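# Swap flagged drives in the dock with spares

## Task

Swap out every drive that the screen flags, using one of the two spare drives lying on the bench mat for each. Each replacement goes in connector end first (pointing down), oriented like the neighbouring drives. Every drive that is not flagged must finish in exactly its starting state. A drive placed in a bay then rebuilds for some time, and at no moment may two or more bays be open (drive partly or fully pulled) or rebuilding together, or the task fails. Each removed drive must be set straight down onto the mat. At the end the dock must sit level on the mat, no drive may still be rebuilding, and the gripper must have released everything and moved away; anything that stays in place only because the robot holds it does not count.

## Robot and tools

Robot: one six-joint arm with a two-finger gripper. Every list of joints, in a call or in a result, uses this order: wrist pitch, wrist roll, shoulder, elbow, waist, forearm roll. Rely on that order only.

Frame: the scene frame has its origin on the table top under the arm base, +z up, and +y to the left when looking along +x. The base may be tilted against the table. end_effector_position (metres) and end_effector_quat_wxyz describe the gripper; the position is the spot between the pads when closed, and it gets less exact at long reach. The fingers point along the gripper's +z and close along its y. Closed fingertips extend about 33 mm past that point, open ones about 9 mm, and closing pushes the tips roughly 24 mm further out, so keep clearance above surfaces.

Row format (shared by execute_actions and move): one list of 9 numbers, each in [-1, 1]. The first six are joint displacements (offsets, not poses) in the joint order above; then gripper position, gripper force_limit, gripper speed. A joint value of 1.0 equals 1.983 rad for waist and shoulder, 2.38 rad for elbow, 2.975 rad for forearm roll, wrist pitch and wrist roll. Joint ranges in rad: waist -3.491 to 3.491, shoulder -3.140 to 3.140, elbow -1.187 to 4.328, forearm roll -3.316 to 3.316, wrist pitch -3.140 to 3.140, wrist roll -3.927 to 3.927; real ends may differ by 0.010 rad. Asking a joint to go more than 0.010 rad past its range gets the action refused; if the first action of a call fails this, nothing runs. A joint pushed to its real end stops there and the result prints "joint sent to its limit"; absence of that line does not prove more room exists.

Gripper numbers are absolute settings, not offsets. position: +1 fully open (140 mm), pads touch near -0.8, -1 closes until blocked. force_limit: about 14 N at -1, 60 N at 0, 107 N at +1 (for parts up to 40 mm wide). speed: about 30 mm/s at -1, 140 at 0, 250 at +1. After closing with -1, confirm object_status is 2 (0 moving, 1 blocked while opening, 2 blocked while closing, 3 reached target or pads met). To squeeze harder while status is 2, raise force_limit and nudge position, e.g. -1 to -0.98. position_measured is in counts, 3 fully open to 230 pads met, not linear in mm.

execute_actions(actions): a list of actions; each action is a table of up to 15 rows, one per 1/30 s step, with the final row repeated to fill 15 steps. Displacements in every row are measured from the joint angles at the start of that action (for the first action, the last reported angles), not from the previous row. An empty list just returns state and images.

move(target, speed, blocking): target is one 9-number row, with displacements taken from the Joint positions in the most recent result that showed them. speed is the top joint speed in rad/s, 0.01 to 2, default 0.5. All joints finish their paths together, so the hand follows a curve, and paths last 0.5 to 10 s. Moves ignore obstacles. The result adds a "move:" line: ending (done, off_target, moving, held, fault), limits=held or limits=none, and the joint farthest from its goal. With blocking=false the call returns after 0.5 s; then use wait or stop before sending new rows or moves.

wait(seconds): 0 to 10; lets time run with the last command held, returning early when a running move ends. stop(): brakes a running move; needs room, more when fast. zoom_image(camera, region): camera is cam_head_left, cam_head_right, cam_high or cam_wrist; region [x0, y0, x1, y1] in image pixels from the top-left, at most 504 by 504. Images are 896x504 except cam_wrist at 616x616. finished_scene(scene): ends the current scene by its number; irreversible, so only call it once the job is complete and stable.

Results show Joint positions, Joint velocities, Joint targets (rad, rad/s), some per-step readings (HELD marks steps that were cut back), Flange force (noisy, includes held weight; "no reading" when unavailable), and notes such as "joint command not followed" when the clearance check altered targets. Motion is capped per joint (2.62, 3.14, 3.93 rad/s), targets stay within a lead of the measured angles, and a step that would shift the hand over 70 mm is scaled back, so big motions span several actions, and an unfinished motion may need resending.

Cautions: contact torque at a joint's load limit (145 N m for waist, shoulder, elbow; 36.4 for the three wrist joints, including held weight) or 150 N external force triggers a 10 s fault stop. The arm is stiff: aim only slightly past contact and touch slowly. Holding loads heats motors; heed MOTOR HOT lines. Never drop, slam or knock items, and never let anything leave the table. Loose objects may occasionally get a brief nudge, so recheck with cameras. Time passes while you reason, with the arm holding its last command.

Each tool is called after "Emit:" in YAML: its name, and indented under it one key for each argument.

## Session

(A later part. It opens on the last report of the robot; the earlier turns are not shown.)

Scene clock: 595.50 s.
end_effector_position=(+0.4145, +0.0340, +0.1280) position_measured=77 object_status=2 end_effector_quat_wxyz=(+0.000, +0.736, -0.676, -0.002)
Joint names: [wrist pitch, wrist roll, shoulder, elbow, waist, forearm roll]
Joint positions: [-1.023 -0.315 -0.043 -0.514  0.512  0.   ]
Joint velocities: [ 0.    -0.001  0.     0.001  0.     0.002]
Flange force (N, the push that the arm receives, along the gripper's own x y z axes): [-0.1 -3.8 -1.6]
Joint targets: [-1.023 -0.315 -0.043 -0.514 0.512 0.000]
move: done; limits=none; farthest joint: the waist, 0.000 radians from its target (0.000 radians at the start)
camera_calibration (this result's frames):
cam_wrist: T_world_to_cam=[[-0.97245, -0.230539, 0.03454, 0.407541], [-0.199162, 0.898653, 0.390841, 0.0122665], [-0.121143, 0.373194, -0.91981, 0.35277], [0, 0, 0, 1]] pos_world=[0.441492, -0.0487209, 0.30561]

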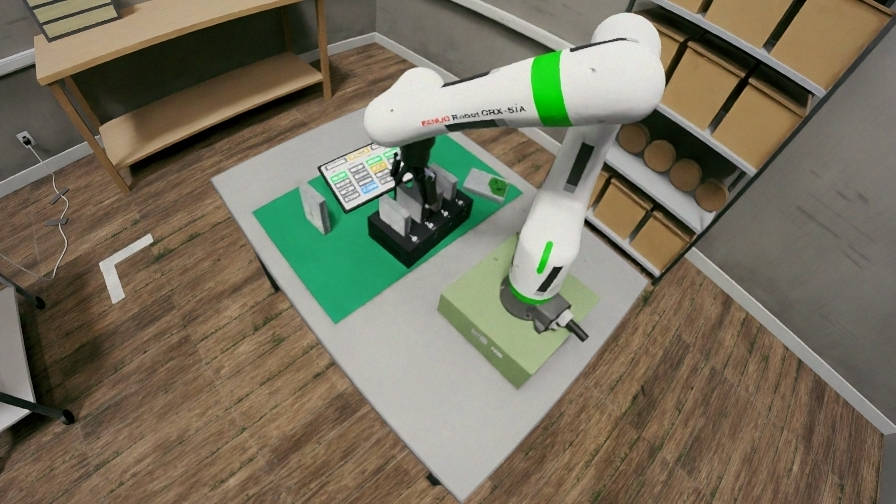

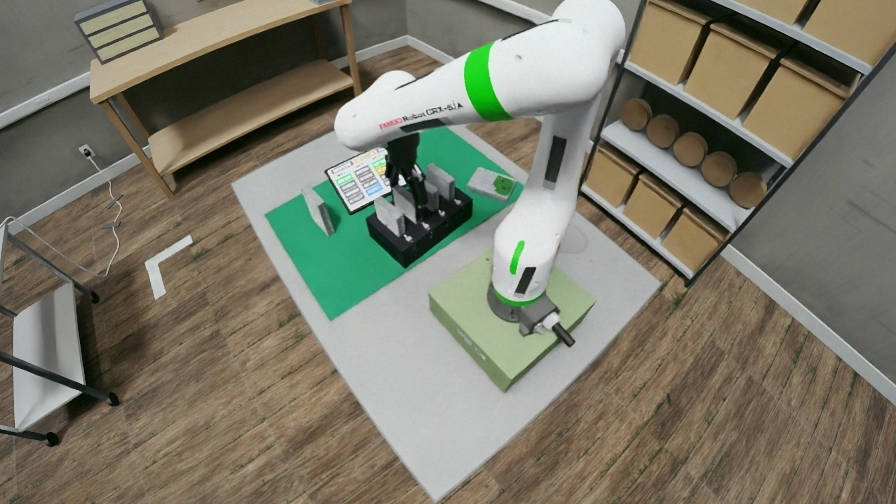

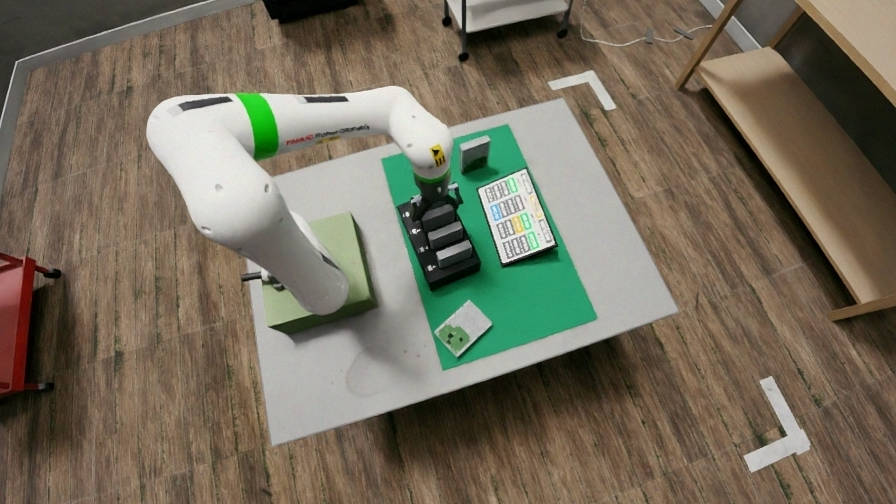

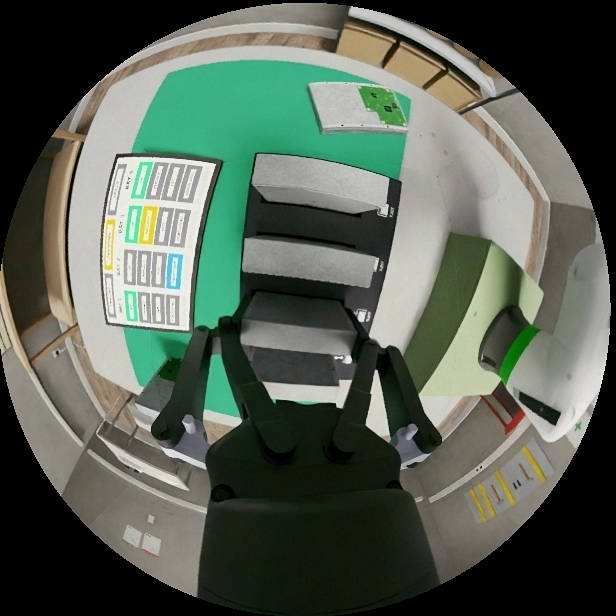

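Emit:
execute_actions:
  actions:
    - [[0,0,0,0,0,0,1,0.3,0]]
    - [[0,0,0,0,0,0,1,0.3,0]]

Emit:
move:
  target: [-0.068,0,-0.047,0.048,0,0,1,0.3,0]
  speed: 0.3

Emit:
move:
  target: [0,0,0.06,0.05,-0.27,0,1,0.3,0]
  speed: 0.5

Scene clock: 603.70 s.
end_effector_position=(+0.4145, +0.0340, +0.1279) position_measured=3 object_status=3 end_effector_quat_wxyz=(+0.000, +0.736, -0.676, -0.002)
Joint names: [wrist pitch, wrist roll, shoulder, elbow, waist, forearm roll]
Joint positions: [-1.023 -0.315 -0.043 -0.514  0.512  0.   ]
Joint velocities: [ 0.    -0.    -0.    -0.001  0.     0.001]
Flange force (N, the push that the arm receives, along the gripper's own x y z axes): [-0.1 -4.2 -0.5]
Flange force at the end of the 1st action (N, along the gripper's axes at the end of the call): [1.9 -11.9 -0.7]
Joint targets: [-1.023 -0.315 -0.043 -0.514 0.512 0.000]
Step readings (joint positions; steps 1 to 15: 1st action; 16 to 30: 2nd action):
0: [-1.023 -0.315 -0.043 -0.514 0.512 0.000]
1: [-1.023 -0.315 -0.043 -0.514 0.512 0.000]
2: [-1.023 -0.315 -0.043 -0.514 0.512 0.000]
4: [-1.023 -0.315 -0.043 -0.514 0.512 0.000]
8: [-1.023 -0.315 -0.043 -0.514 0.512 0.000]
15: [-1.023 -0.315 -0.043 -0.514 0.512 0.000]
16: [-1.023 -0.315 -0.043 -0.514 0.512 0.000]
17: [-1.023 -0.315 -0.043 -0.514 0.512 0.000]
19: [-1.023 -0.315 -0.043 -0.514 0.512 0.000]
23: [-1.023 -0.315 -0.043 -0.514 0.512 0.000]
30: Joint positions above
camera_calibration (this result's frames):
cam_wrist: T_world_to_cam=[[-0.972451, -0.230539, 0.0345131, 0.407568], [-0.199171, 0.898649, 0.390845, 0.0122788], [-0.12112, 0.373204, -0.919809, 0.352729], [0, 0, 0, 1]] pos_world=[0.441509, -0.0487138, 0.305578]

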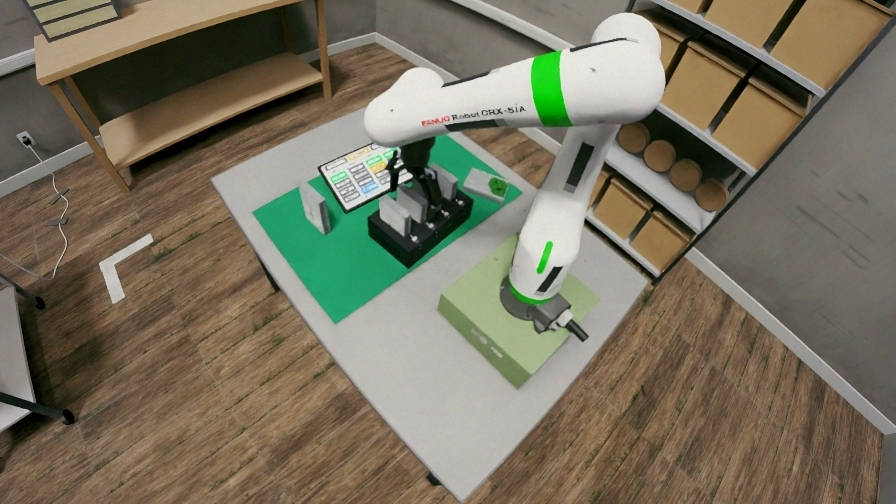

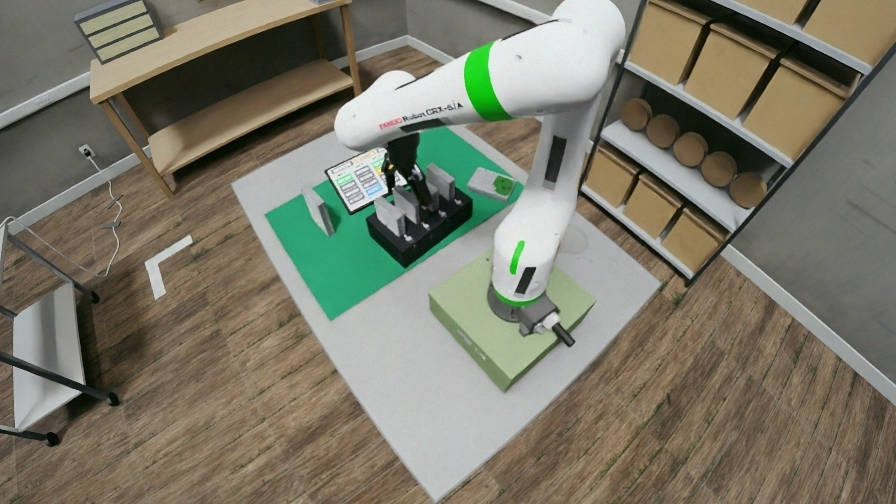

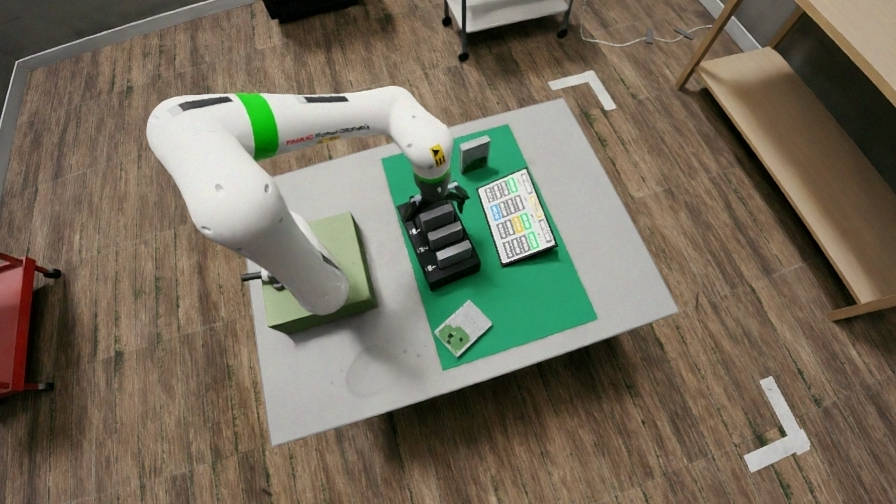

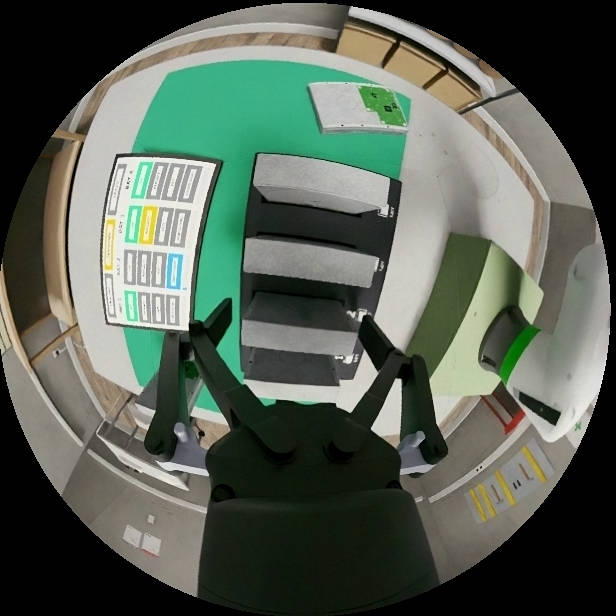

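Scene clock: 604.73 s.
end_effector_position=(+0.4165, +0.0345, +0.2079) position_measured=3 object_status=3 end_effector_quat_wxyz=(-0.002, +0.736, -0.676, -0.001)
Joint names: [wrist pitch, wrist roll, shoulder, elbow, waist, forearm roll]
Joint positions: [-1.226 -0.315 -0.136 -0.4    0.512  0.   ]
Joint velocities: [-0.001  0.001 -0.    -0.    -0.     0.001]
Flange force (N, the push that the arm receives, along the gripper's own x y z axes): [1.0 -5.8 -2.2]
Joint targets: [-1.226 -0.315 -0.136 -0.400 0.512 0.000]
move: done; limits=none; farthest joint: the waist, 0.000 radians from its target (0.000 radians at the start)
camera_calibration (this result's frames):
cam_wrist: T_world_to_cam=[[-0.972608, -0.230586, 0.0294054, 0.40794], [-0.201023, 0.897864, 0.3917, -0.0184723], [-0.116723, 0.375059, -0.919623, 0.42433], [0, 0, 0, 1]] pos_world=[0.442581, -0.0484983, 0.385464]

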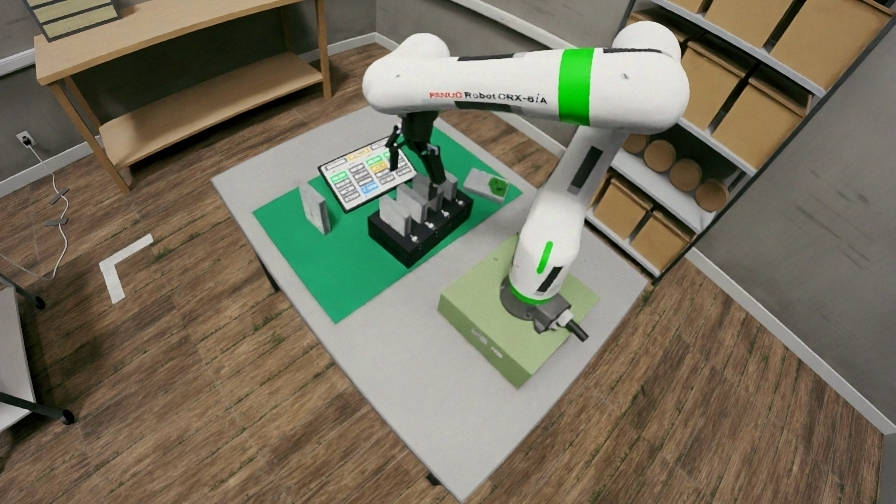

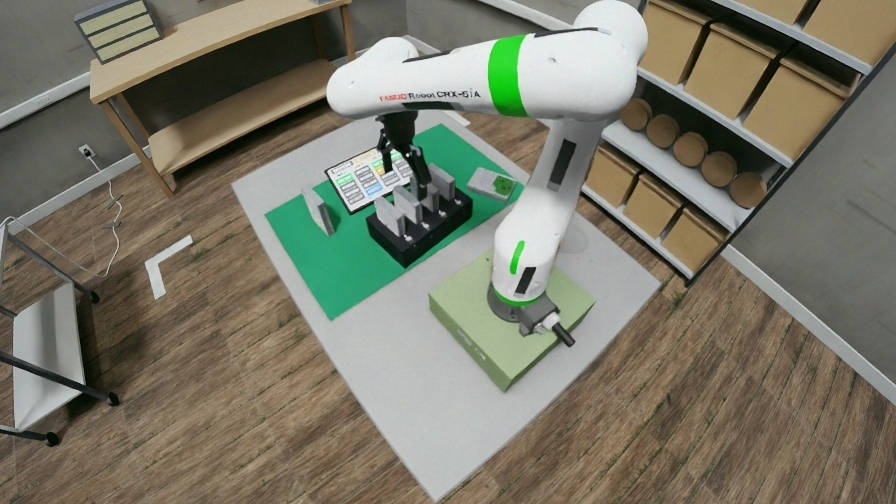

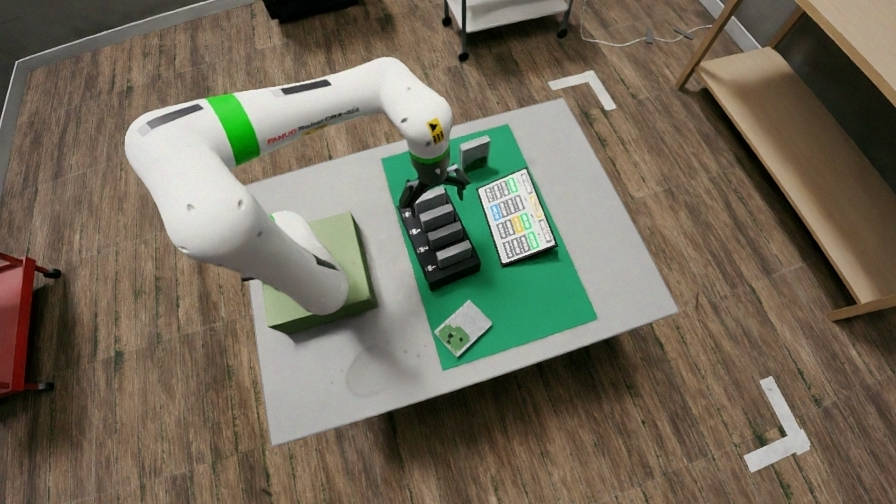

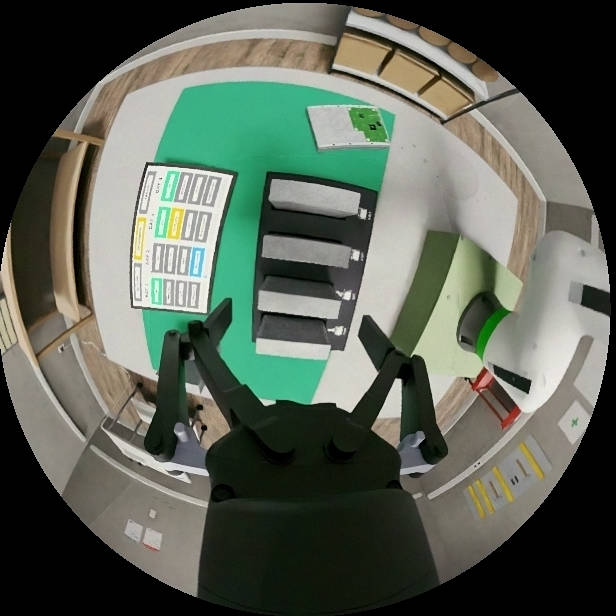

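Scene clock: 606.23 s.
end_effector_position=(+0.4240, -0.1847, +0.2172) position_measured=3 object_status=3 end_effector_quat_wxyz=(-0.007, -0.532, +0.847, -0.019)
Joint names: [wrist pitch, wrist roll, shoulder, elbow, waist, forearm roll]
Joint positions: [-1.226 -0.315 -0.017 -0.281 -0.023  0.   ]
Joint velocities: [ 0.001 -0.001  0.    -0.    -0.    -0.   ]
Flange force (N, the push that the arm receives, along the gripper's own x y z axes): [-0.8 -8.1 -1.7]
Joint targets: [-1.226 -0.315 -0.017 -0.281 -0.023 0.000]
move: done; limits=none; farthest joint: the waist, 0.000 radians from its target (0.536 radians at the start)
camera_calibration (this result's frames):
cam_wrist: T_world_to_cam=[[-0.954686, 0.297318, 0.0132878, 0.457856], [0.282334, 0.890643, 0.356431, -0.0223983], [0.0941388, 0.344031, -0.934227, 0.424076], [0, 0, 0, 1]] pos_world=[0.40351, -0.262075, 0.398083]

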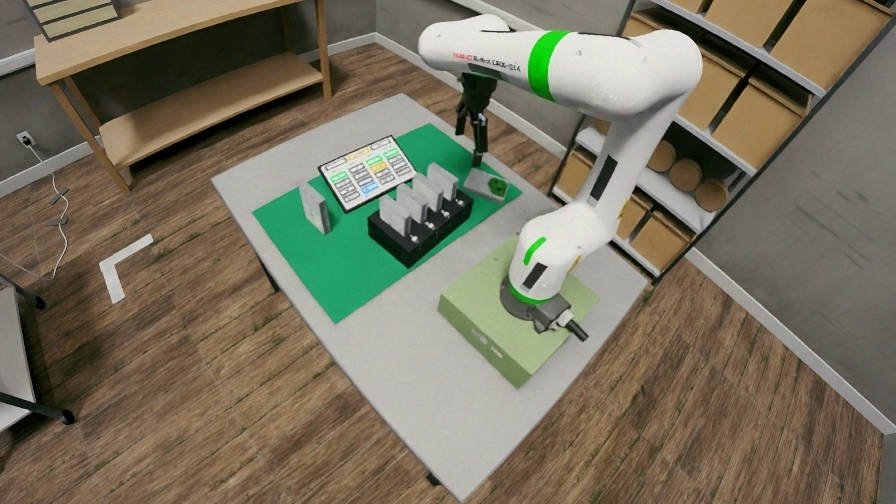

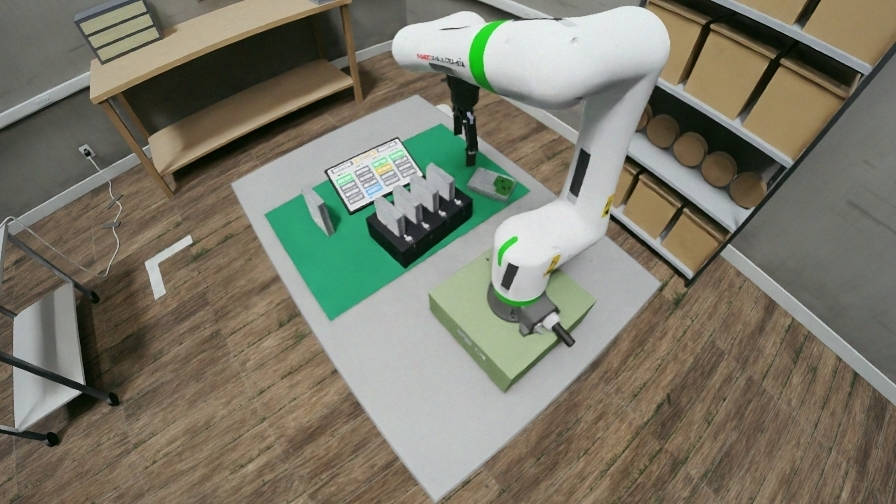

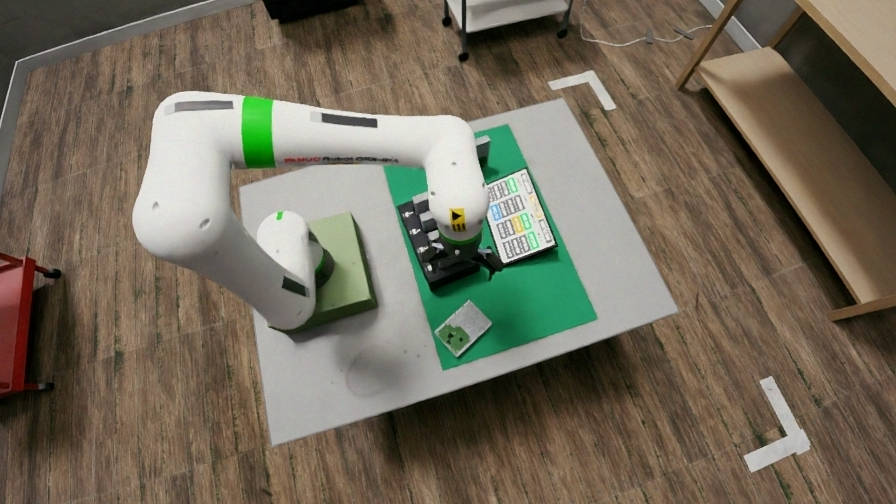

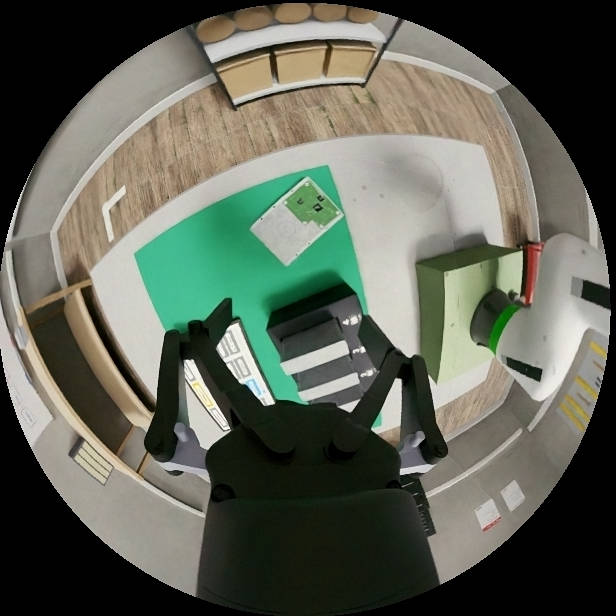

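Emit:
move:
  target: [0.0524,-0.1368,0.1246,0.029,-0.109,-0.0205,1,0.3,0]
  speed: 0.5

Scene clock: 623.53 s.
end_effector_position=(+0.4334, -0.2756, +0.1291) position_measured=3 object_status=3 end_effector_quat_wxyz=(+0.001, -0.233, +0.973, +0.000)
Joint names: [wrist pitch, wrist roll, shoulder, elbow, waist, forearm roll]
Joint positions: [-1.07  -0.722  0.23  -0.212 -0.239 -0.061]
Joint velocities: [-0.001  0.001  0.    -0.001 -0.001  0.002]
Flange force (N, the push that the arm receives, along the gripper's own x y z axes): [-5.2 -3.5 0.3]
Joint targets: [-1.070 -0.722 0.230 -0.212 -0.239 -0.061]
move: done; limits=none; farthest joint: the shoulder, 0.001 radians from its target (0.248 radians at the start)
camera_calibration (this result's frames):
cam_wrist: T_world_to_cam=[[-0.578607, 0.81496, 0.032463, 0.472176], [0.757801, 0.522455, 0.390868, -0.224703], [0.301582, 0.25076, -0.919874, 0.254712], [0, 0, 0, 1]] pos_world=[0.366668, -0.331279, 0.306804]

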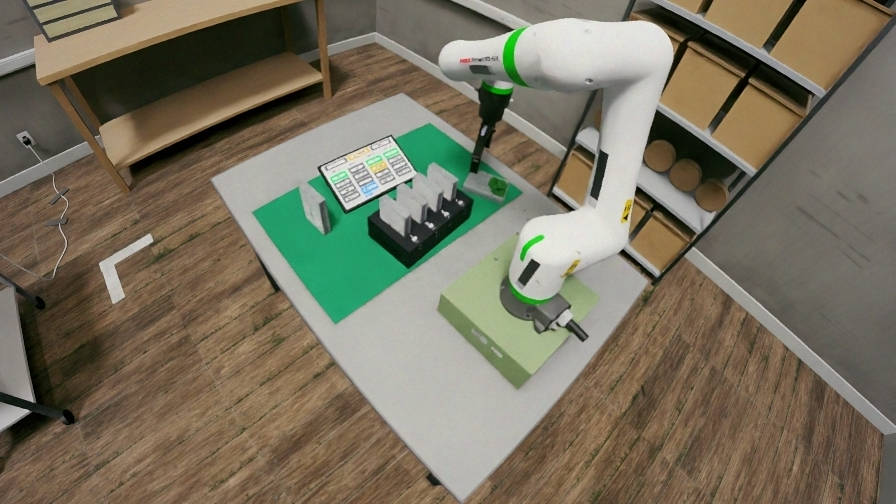

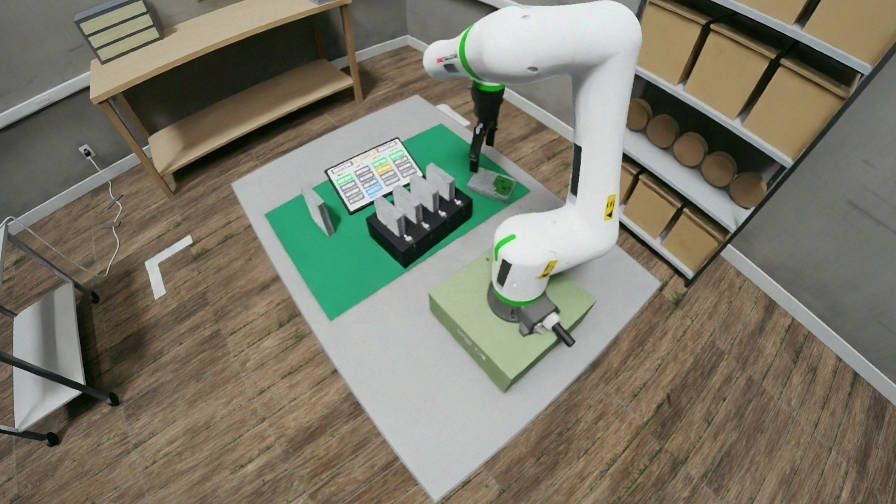

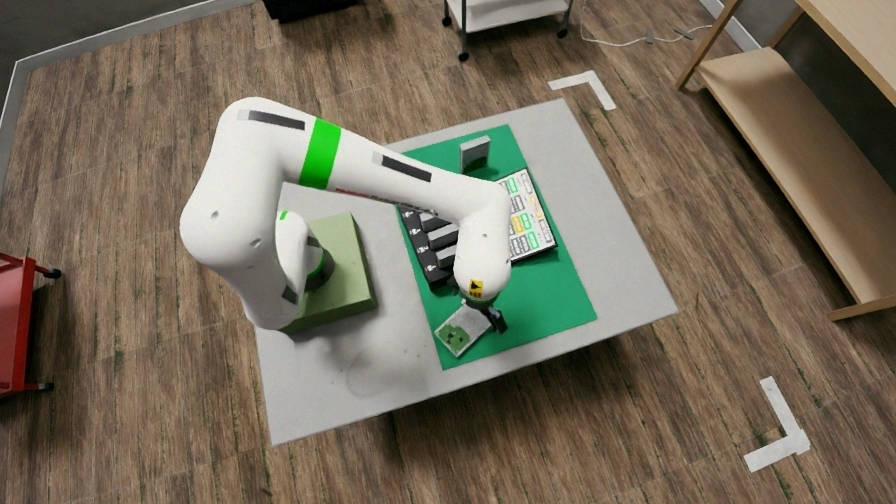

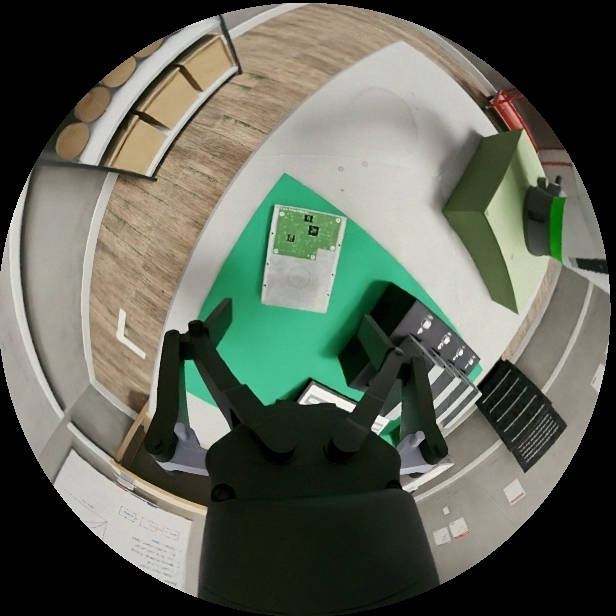

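Emit:
move:
  target: [0.0735,0.0023,0.0722,-0.0316,0.0052,-0.0033,1,0.3,0]
  speed: 0.2

Emit:
execute_actions:
  actions:
    - [[0,0,0,0,0,0,-1,0.3,0]]
    - [[0,0,0,0,0,0,-1,0.3,0]]

Scene clock: 630.50 s.
end_effector_position=(+0.4338, -0.2755, +0.0314) position_measured=3 object_status=3 end_effector_quat_wxyz=(+0.001, -0.232, +0.973, +0.001)
Joint names: [wrist pitch, wrist roll, shoulder, elbow, waist, forearm roll]
Joint positions: [-0.851 -0.715  0.373 -0.287 -0.229 -0.071]
Joint velocities: [ 0.001 -0.001 -0.     0.001 -0.    -0.002]
Flange force (N, the push that the arm receives, along the gripper's own x y z axes): [-5.4 -8.6 0.7]
Joint targets: [-0.851 -0.715 0.373 -0.287 -0.229 -0.071]
move: done; limits=none; farthest joint: the waist, 0.000 radians from its target (0.011 radians at the start)
camera_calibration (this result's frames):
cam_wrist: T_world_to_cam=[[-0.578388, 0.81511, 0.0325992, 0.475446], [0.75784, 0.522102, 0.391265, -0.186962], [0.301904, 0.251008, -0.919701, 0.164605], [0, 0, 0, 1]] pos_world=[0.366985, -0.331245, 0.209039]

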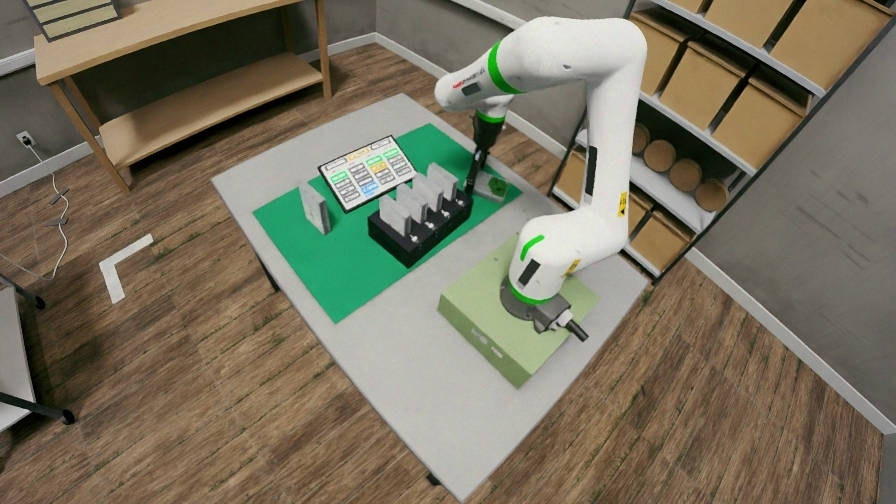

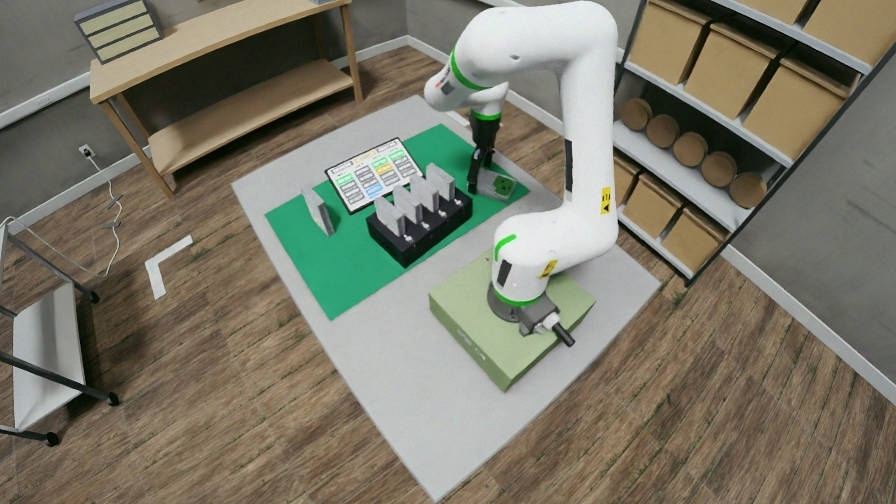

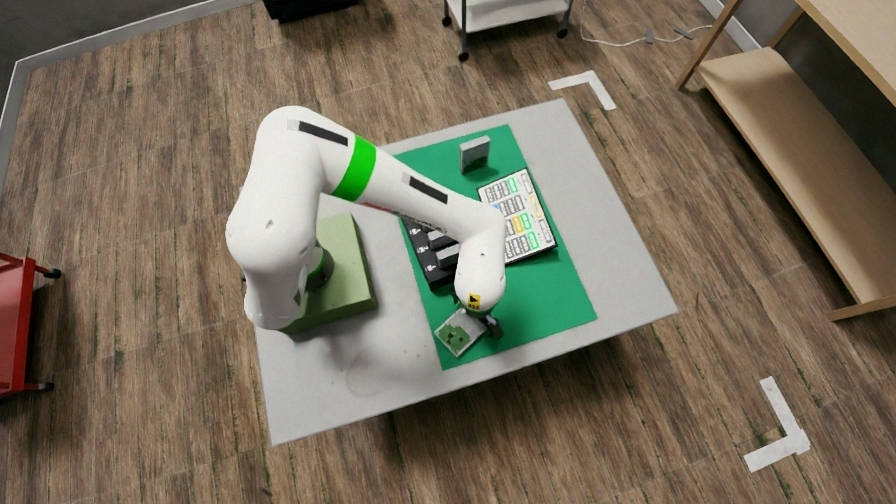

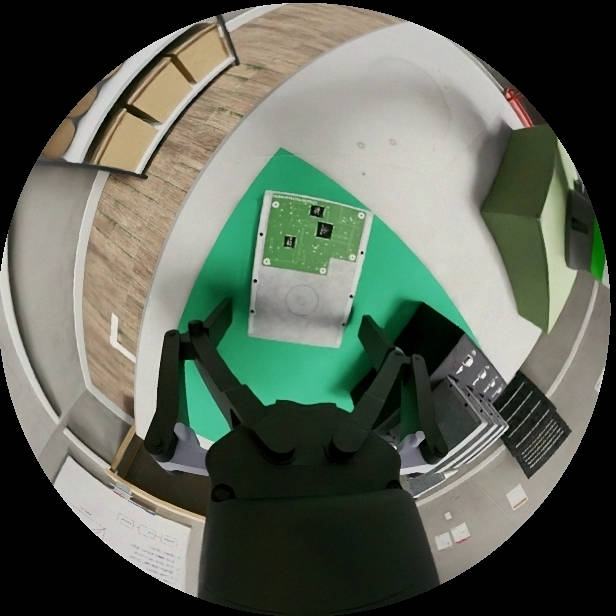

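Scene clock: 631.50 s.
end_effector_position=(+0.4339, -0.2755, +0.0316) position_measured=78 object_status=2 end_effector_quat_wxyz=(+0.001, -0.232, +0.973, +0.001)
Joint names: [wrist pitch, wrist roll, shoulder, elbow, waist, forearm roll]
Joint positions: [-0.851 -0.715  0.373 -0.287 -0.229 -0.071]
Joint velocities: [ 0.    -0.001  0.     0.002  0.    -0.   ]
Flange force (N, the push that the arm receives, along the gripper's own x y z axes): [-1.0 10.6 -53.8]
Flange force at the end of the 1st action (N, along the gripper's axes at the end of the call): [1.7 10.7 -53.0]
Joint targets: [-0.851 -0.715 0.373 -0.287 -0.229 -0.071]
Step readings (joint positions; steps 1 to 15: 1st action; 16 to 30: 2nd action):
0: [-0.851 -0.715 0.373 -0.287 -0.229 -0.071]
1: [-0.851 -0.715 0.373 -0.287 -0.229 -0.071]
2: [-0.851 -0.715 0.373 -0.287 -0.229 -0.071]
4: [-0.851 -0.715 0.373 -0.287 -0.229 -0.071]
8: [-0.851 -0.715 0.373 -0.287 -0.229 -0.071]
15: [-0.851 -0.715 0.373 -0.287 -0.229 -0.071]
16: [-0.851 -0.715 0.373 -0.287 -0.229 -0.071]
17: [-0.851 -0.715 0.373 -0.287 -0.229 -0.071]
19: [-0.851 -0.715 0.373 -0.287 -0.229 -0.071]
23: [-0.851 -0.715 0.373 -0.287 -0.229 -0.071]
30: Joint positions above
camera_calibration (this result's frames):
cam_wrist: T_world_to_cam=[[-0.578426, 0.815092, 0.0323632, 0.47551], [0.757709, 0.522163, 0.391437, -0.187014], [0.302158, 0.250939, -0.919636, 0.164582], [0, 0, 0, 1]] pos_world=[0.367019, -0.331233, 0.209171]

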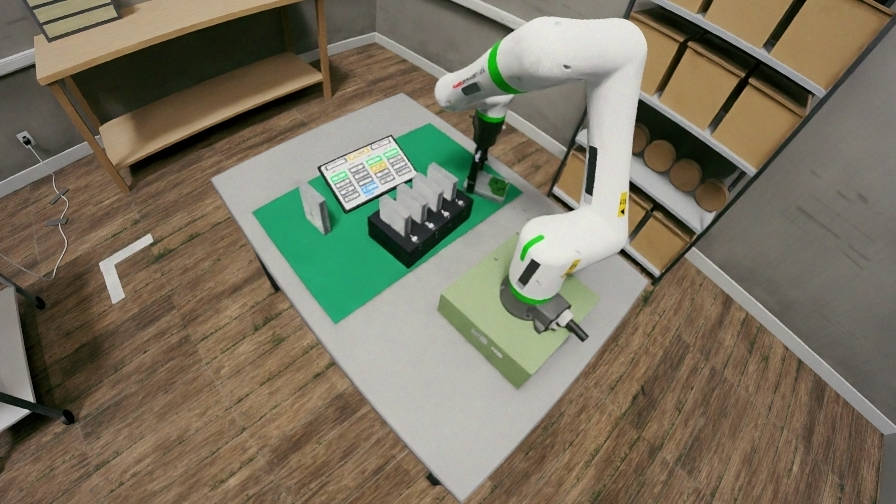

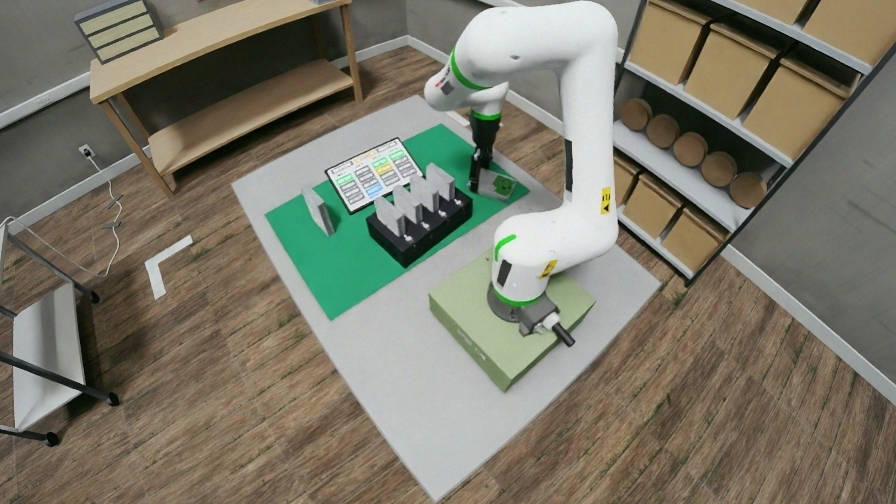

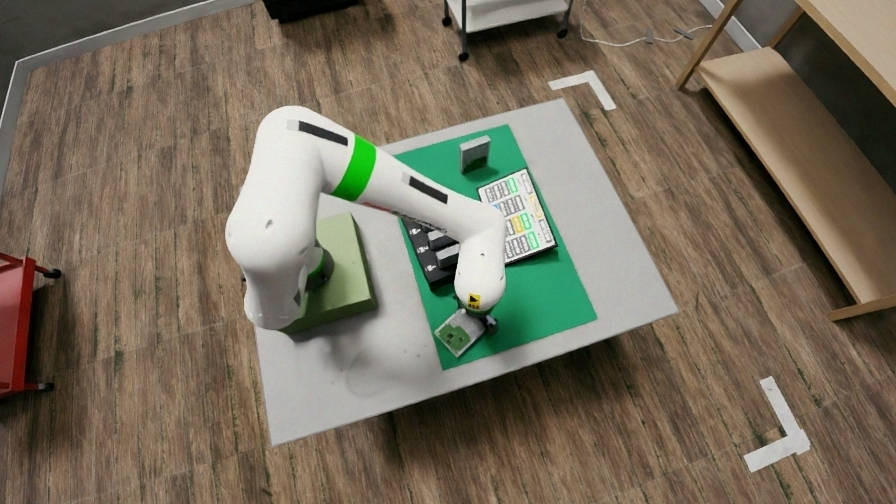

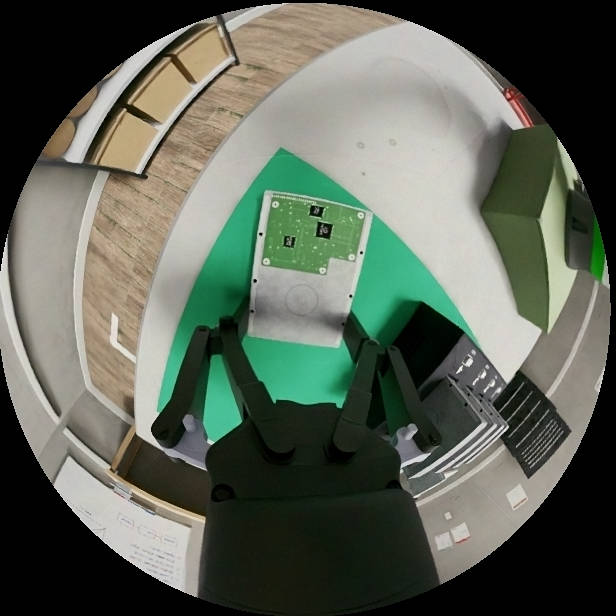

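Emit:
execute_actions:
  actions: []

Scene clock: 656.70 s.
end_effector_position=(+0.4339, -0.2755, +0.0316) position_measured=78 object_status=2 end_effector_quat_wxyz=(+0.001, -0.232, +0.973, +0.001)
Joint names: [wrist pitch, wrist roll, shoulder, elbow, waist, forearm roll]
Joint positions: [-0.851 -0.715  0.373 -0.287 -0.229 -0.071]
Joint velocities: [-0.001 -0.     0.    -0.001 -0.     0.001]
Flange force (N, the push that the arm receives, along the gripper's own x y z axes): [2.6 13.4 -53.6]
Joint targets: [-0.851 -0.715 0.373 -0.287 -0.229 -0.071]
camera_calibration (this result's frames):
cam_wrist: T_world_to_cam=[[-0.578426, 0.815092, 0.0323633, 0.475509], [0.757709, 0.522163, 0.391437, -0.187014], [0.302158, 0.250939, -0.919636, 0.164582], [0, 0, 0, 1]] pos_world=[0.367019, -0.331233, 0.209171]

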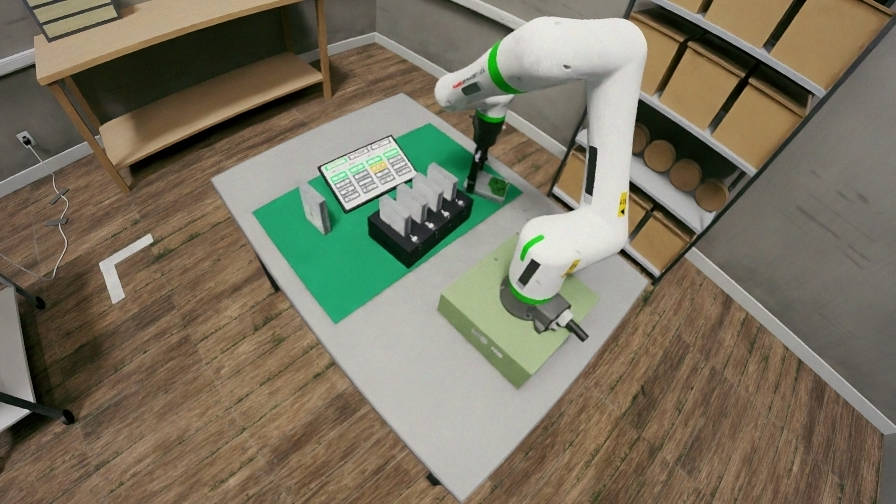

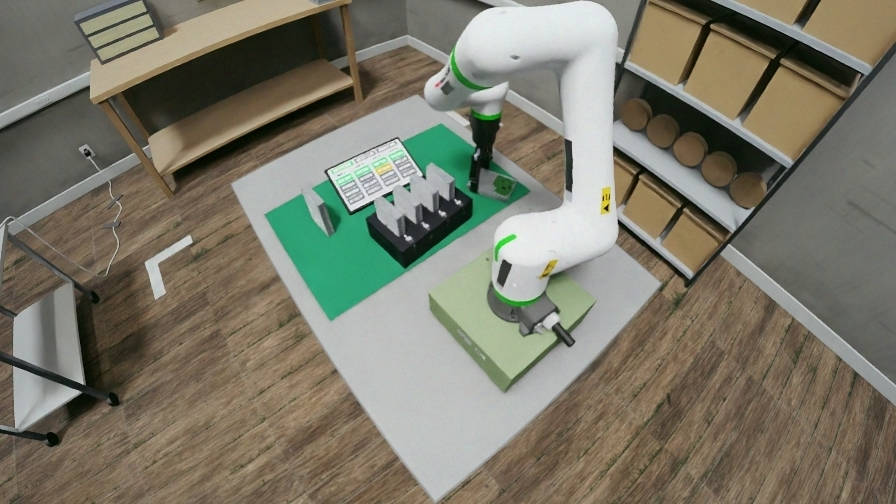

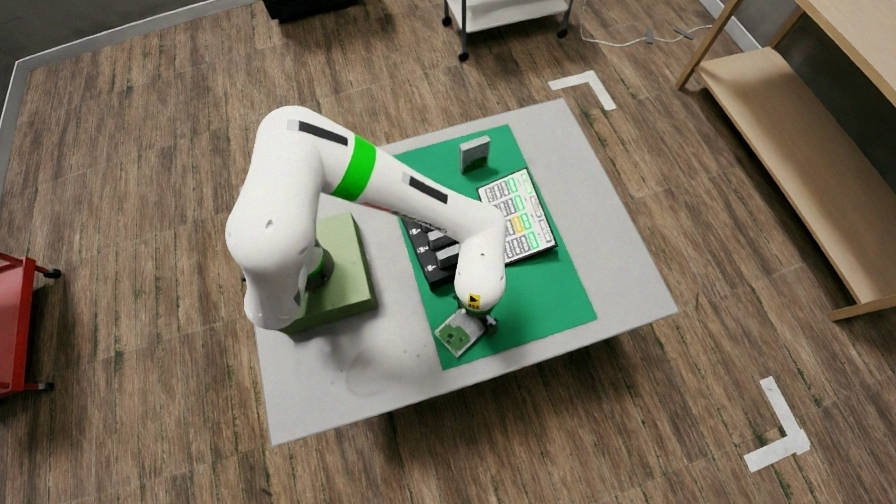

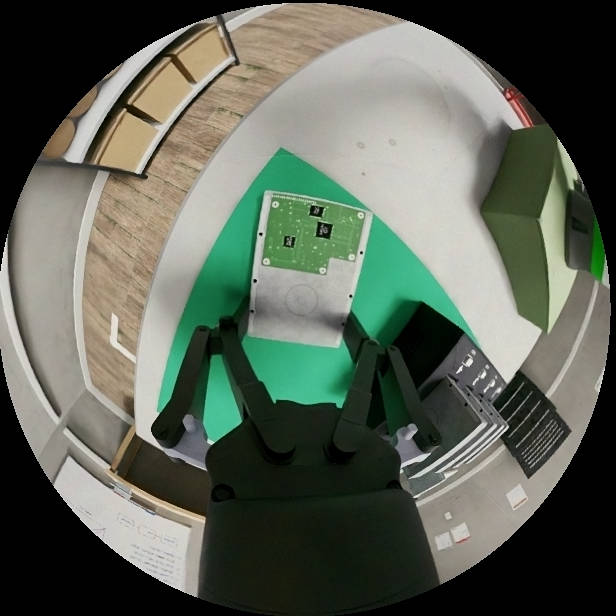

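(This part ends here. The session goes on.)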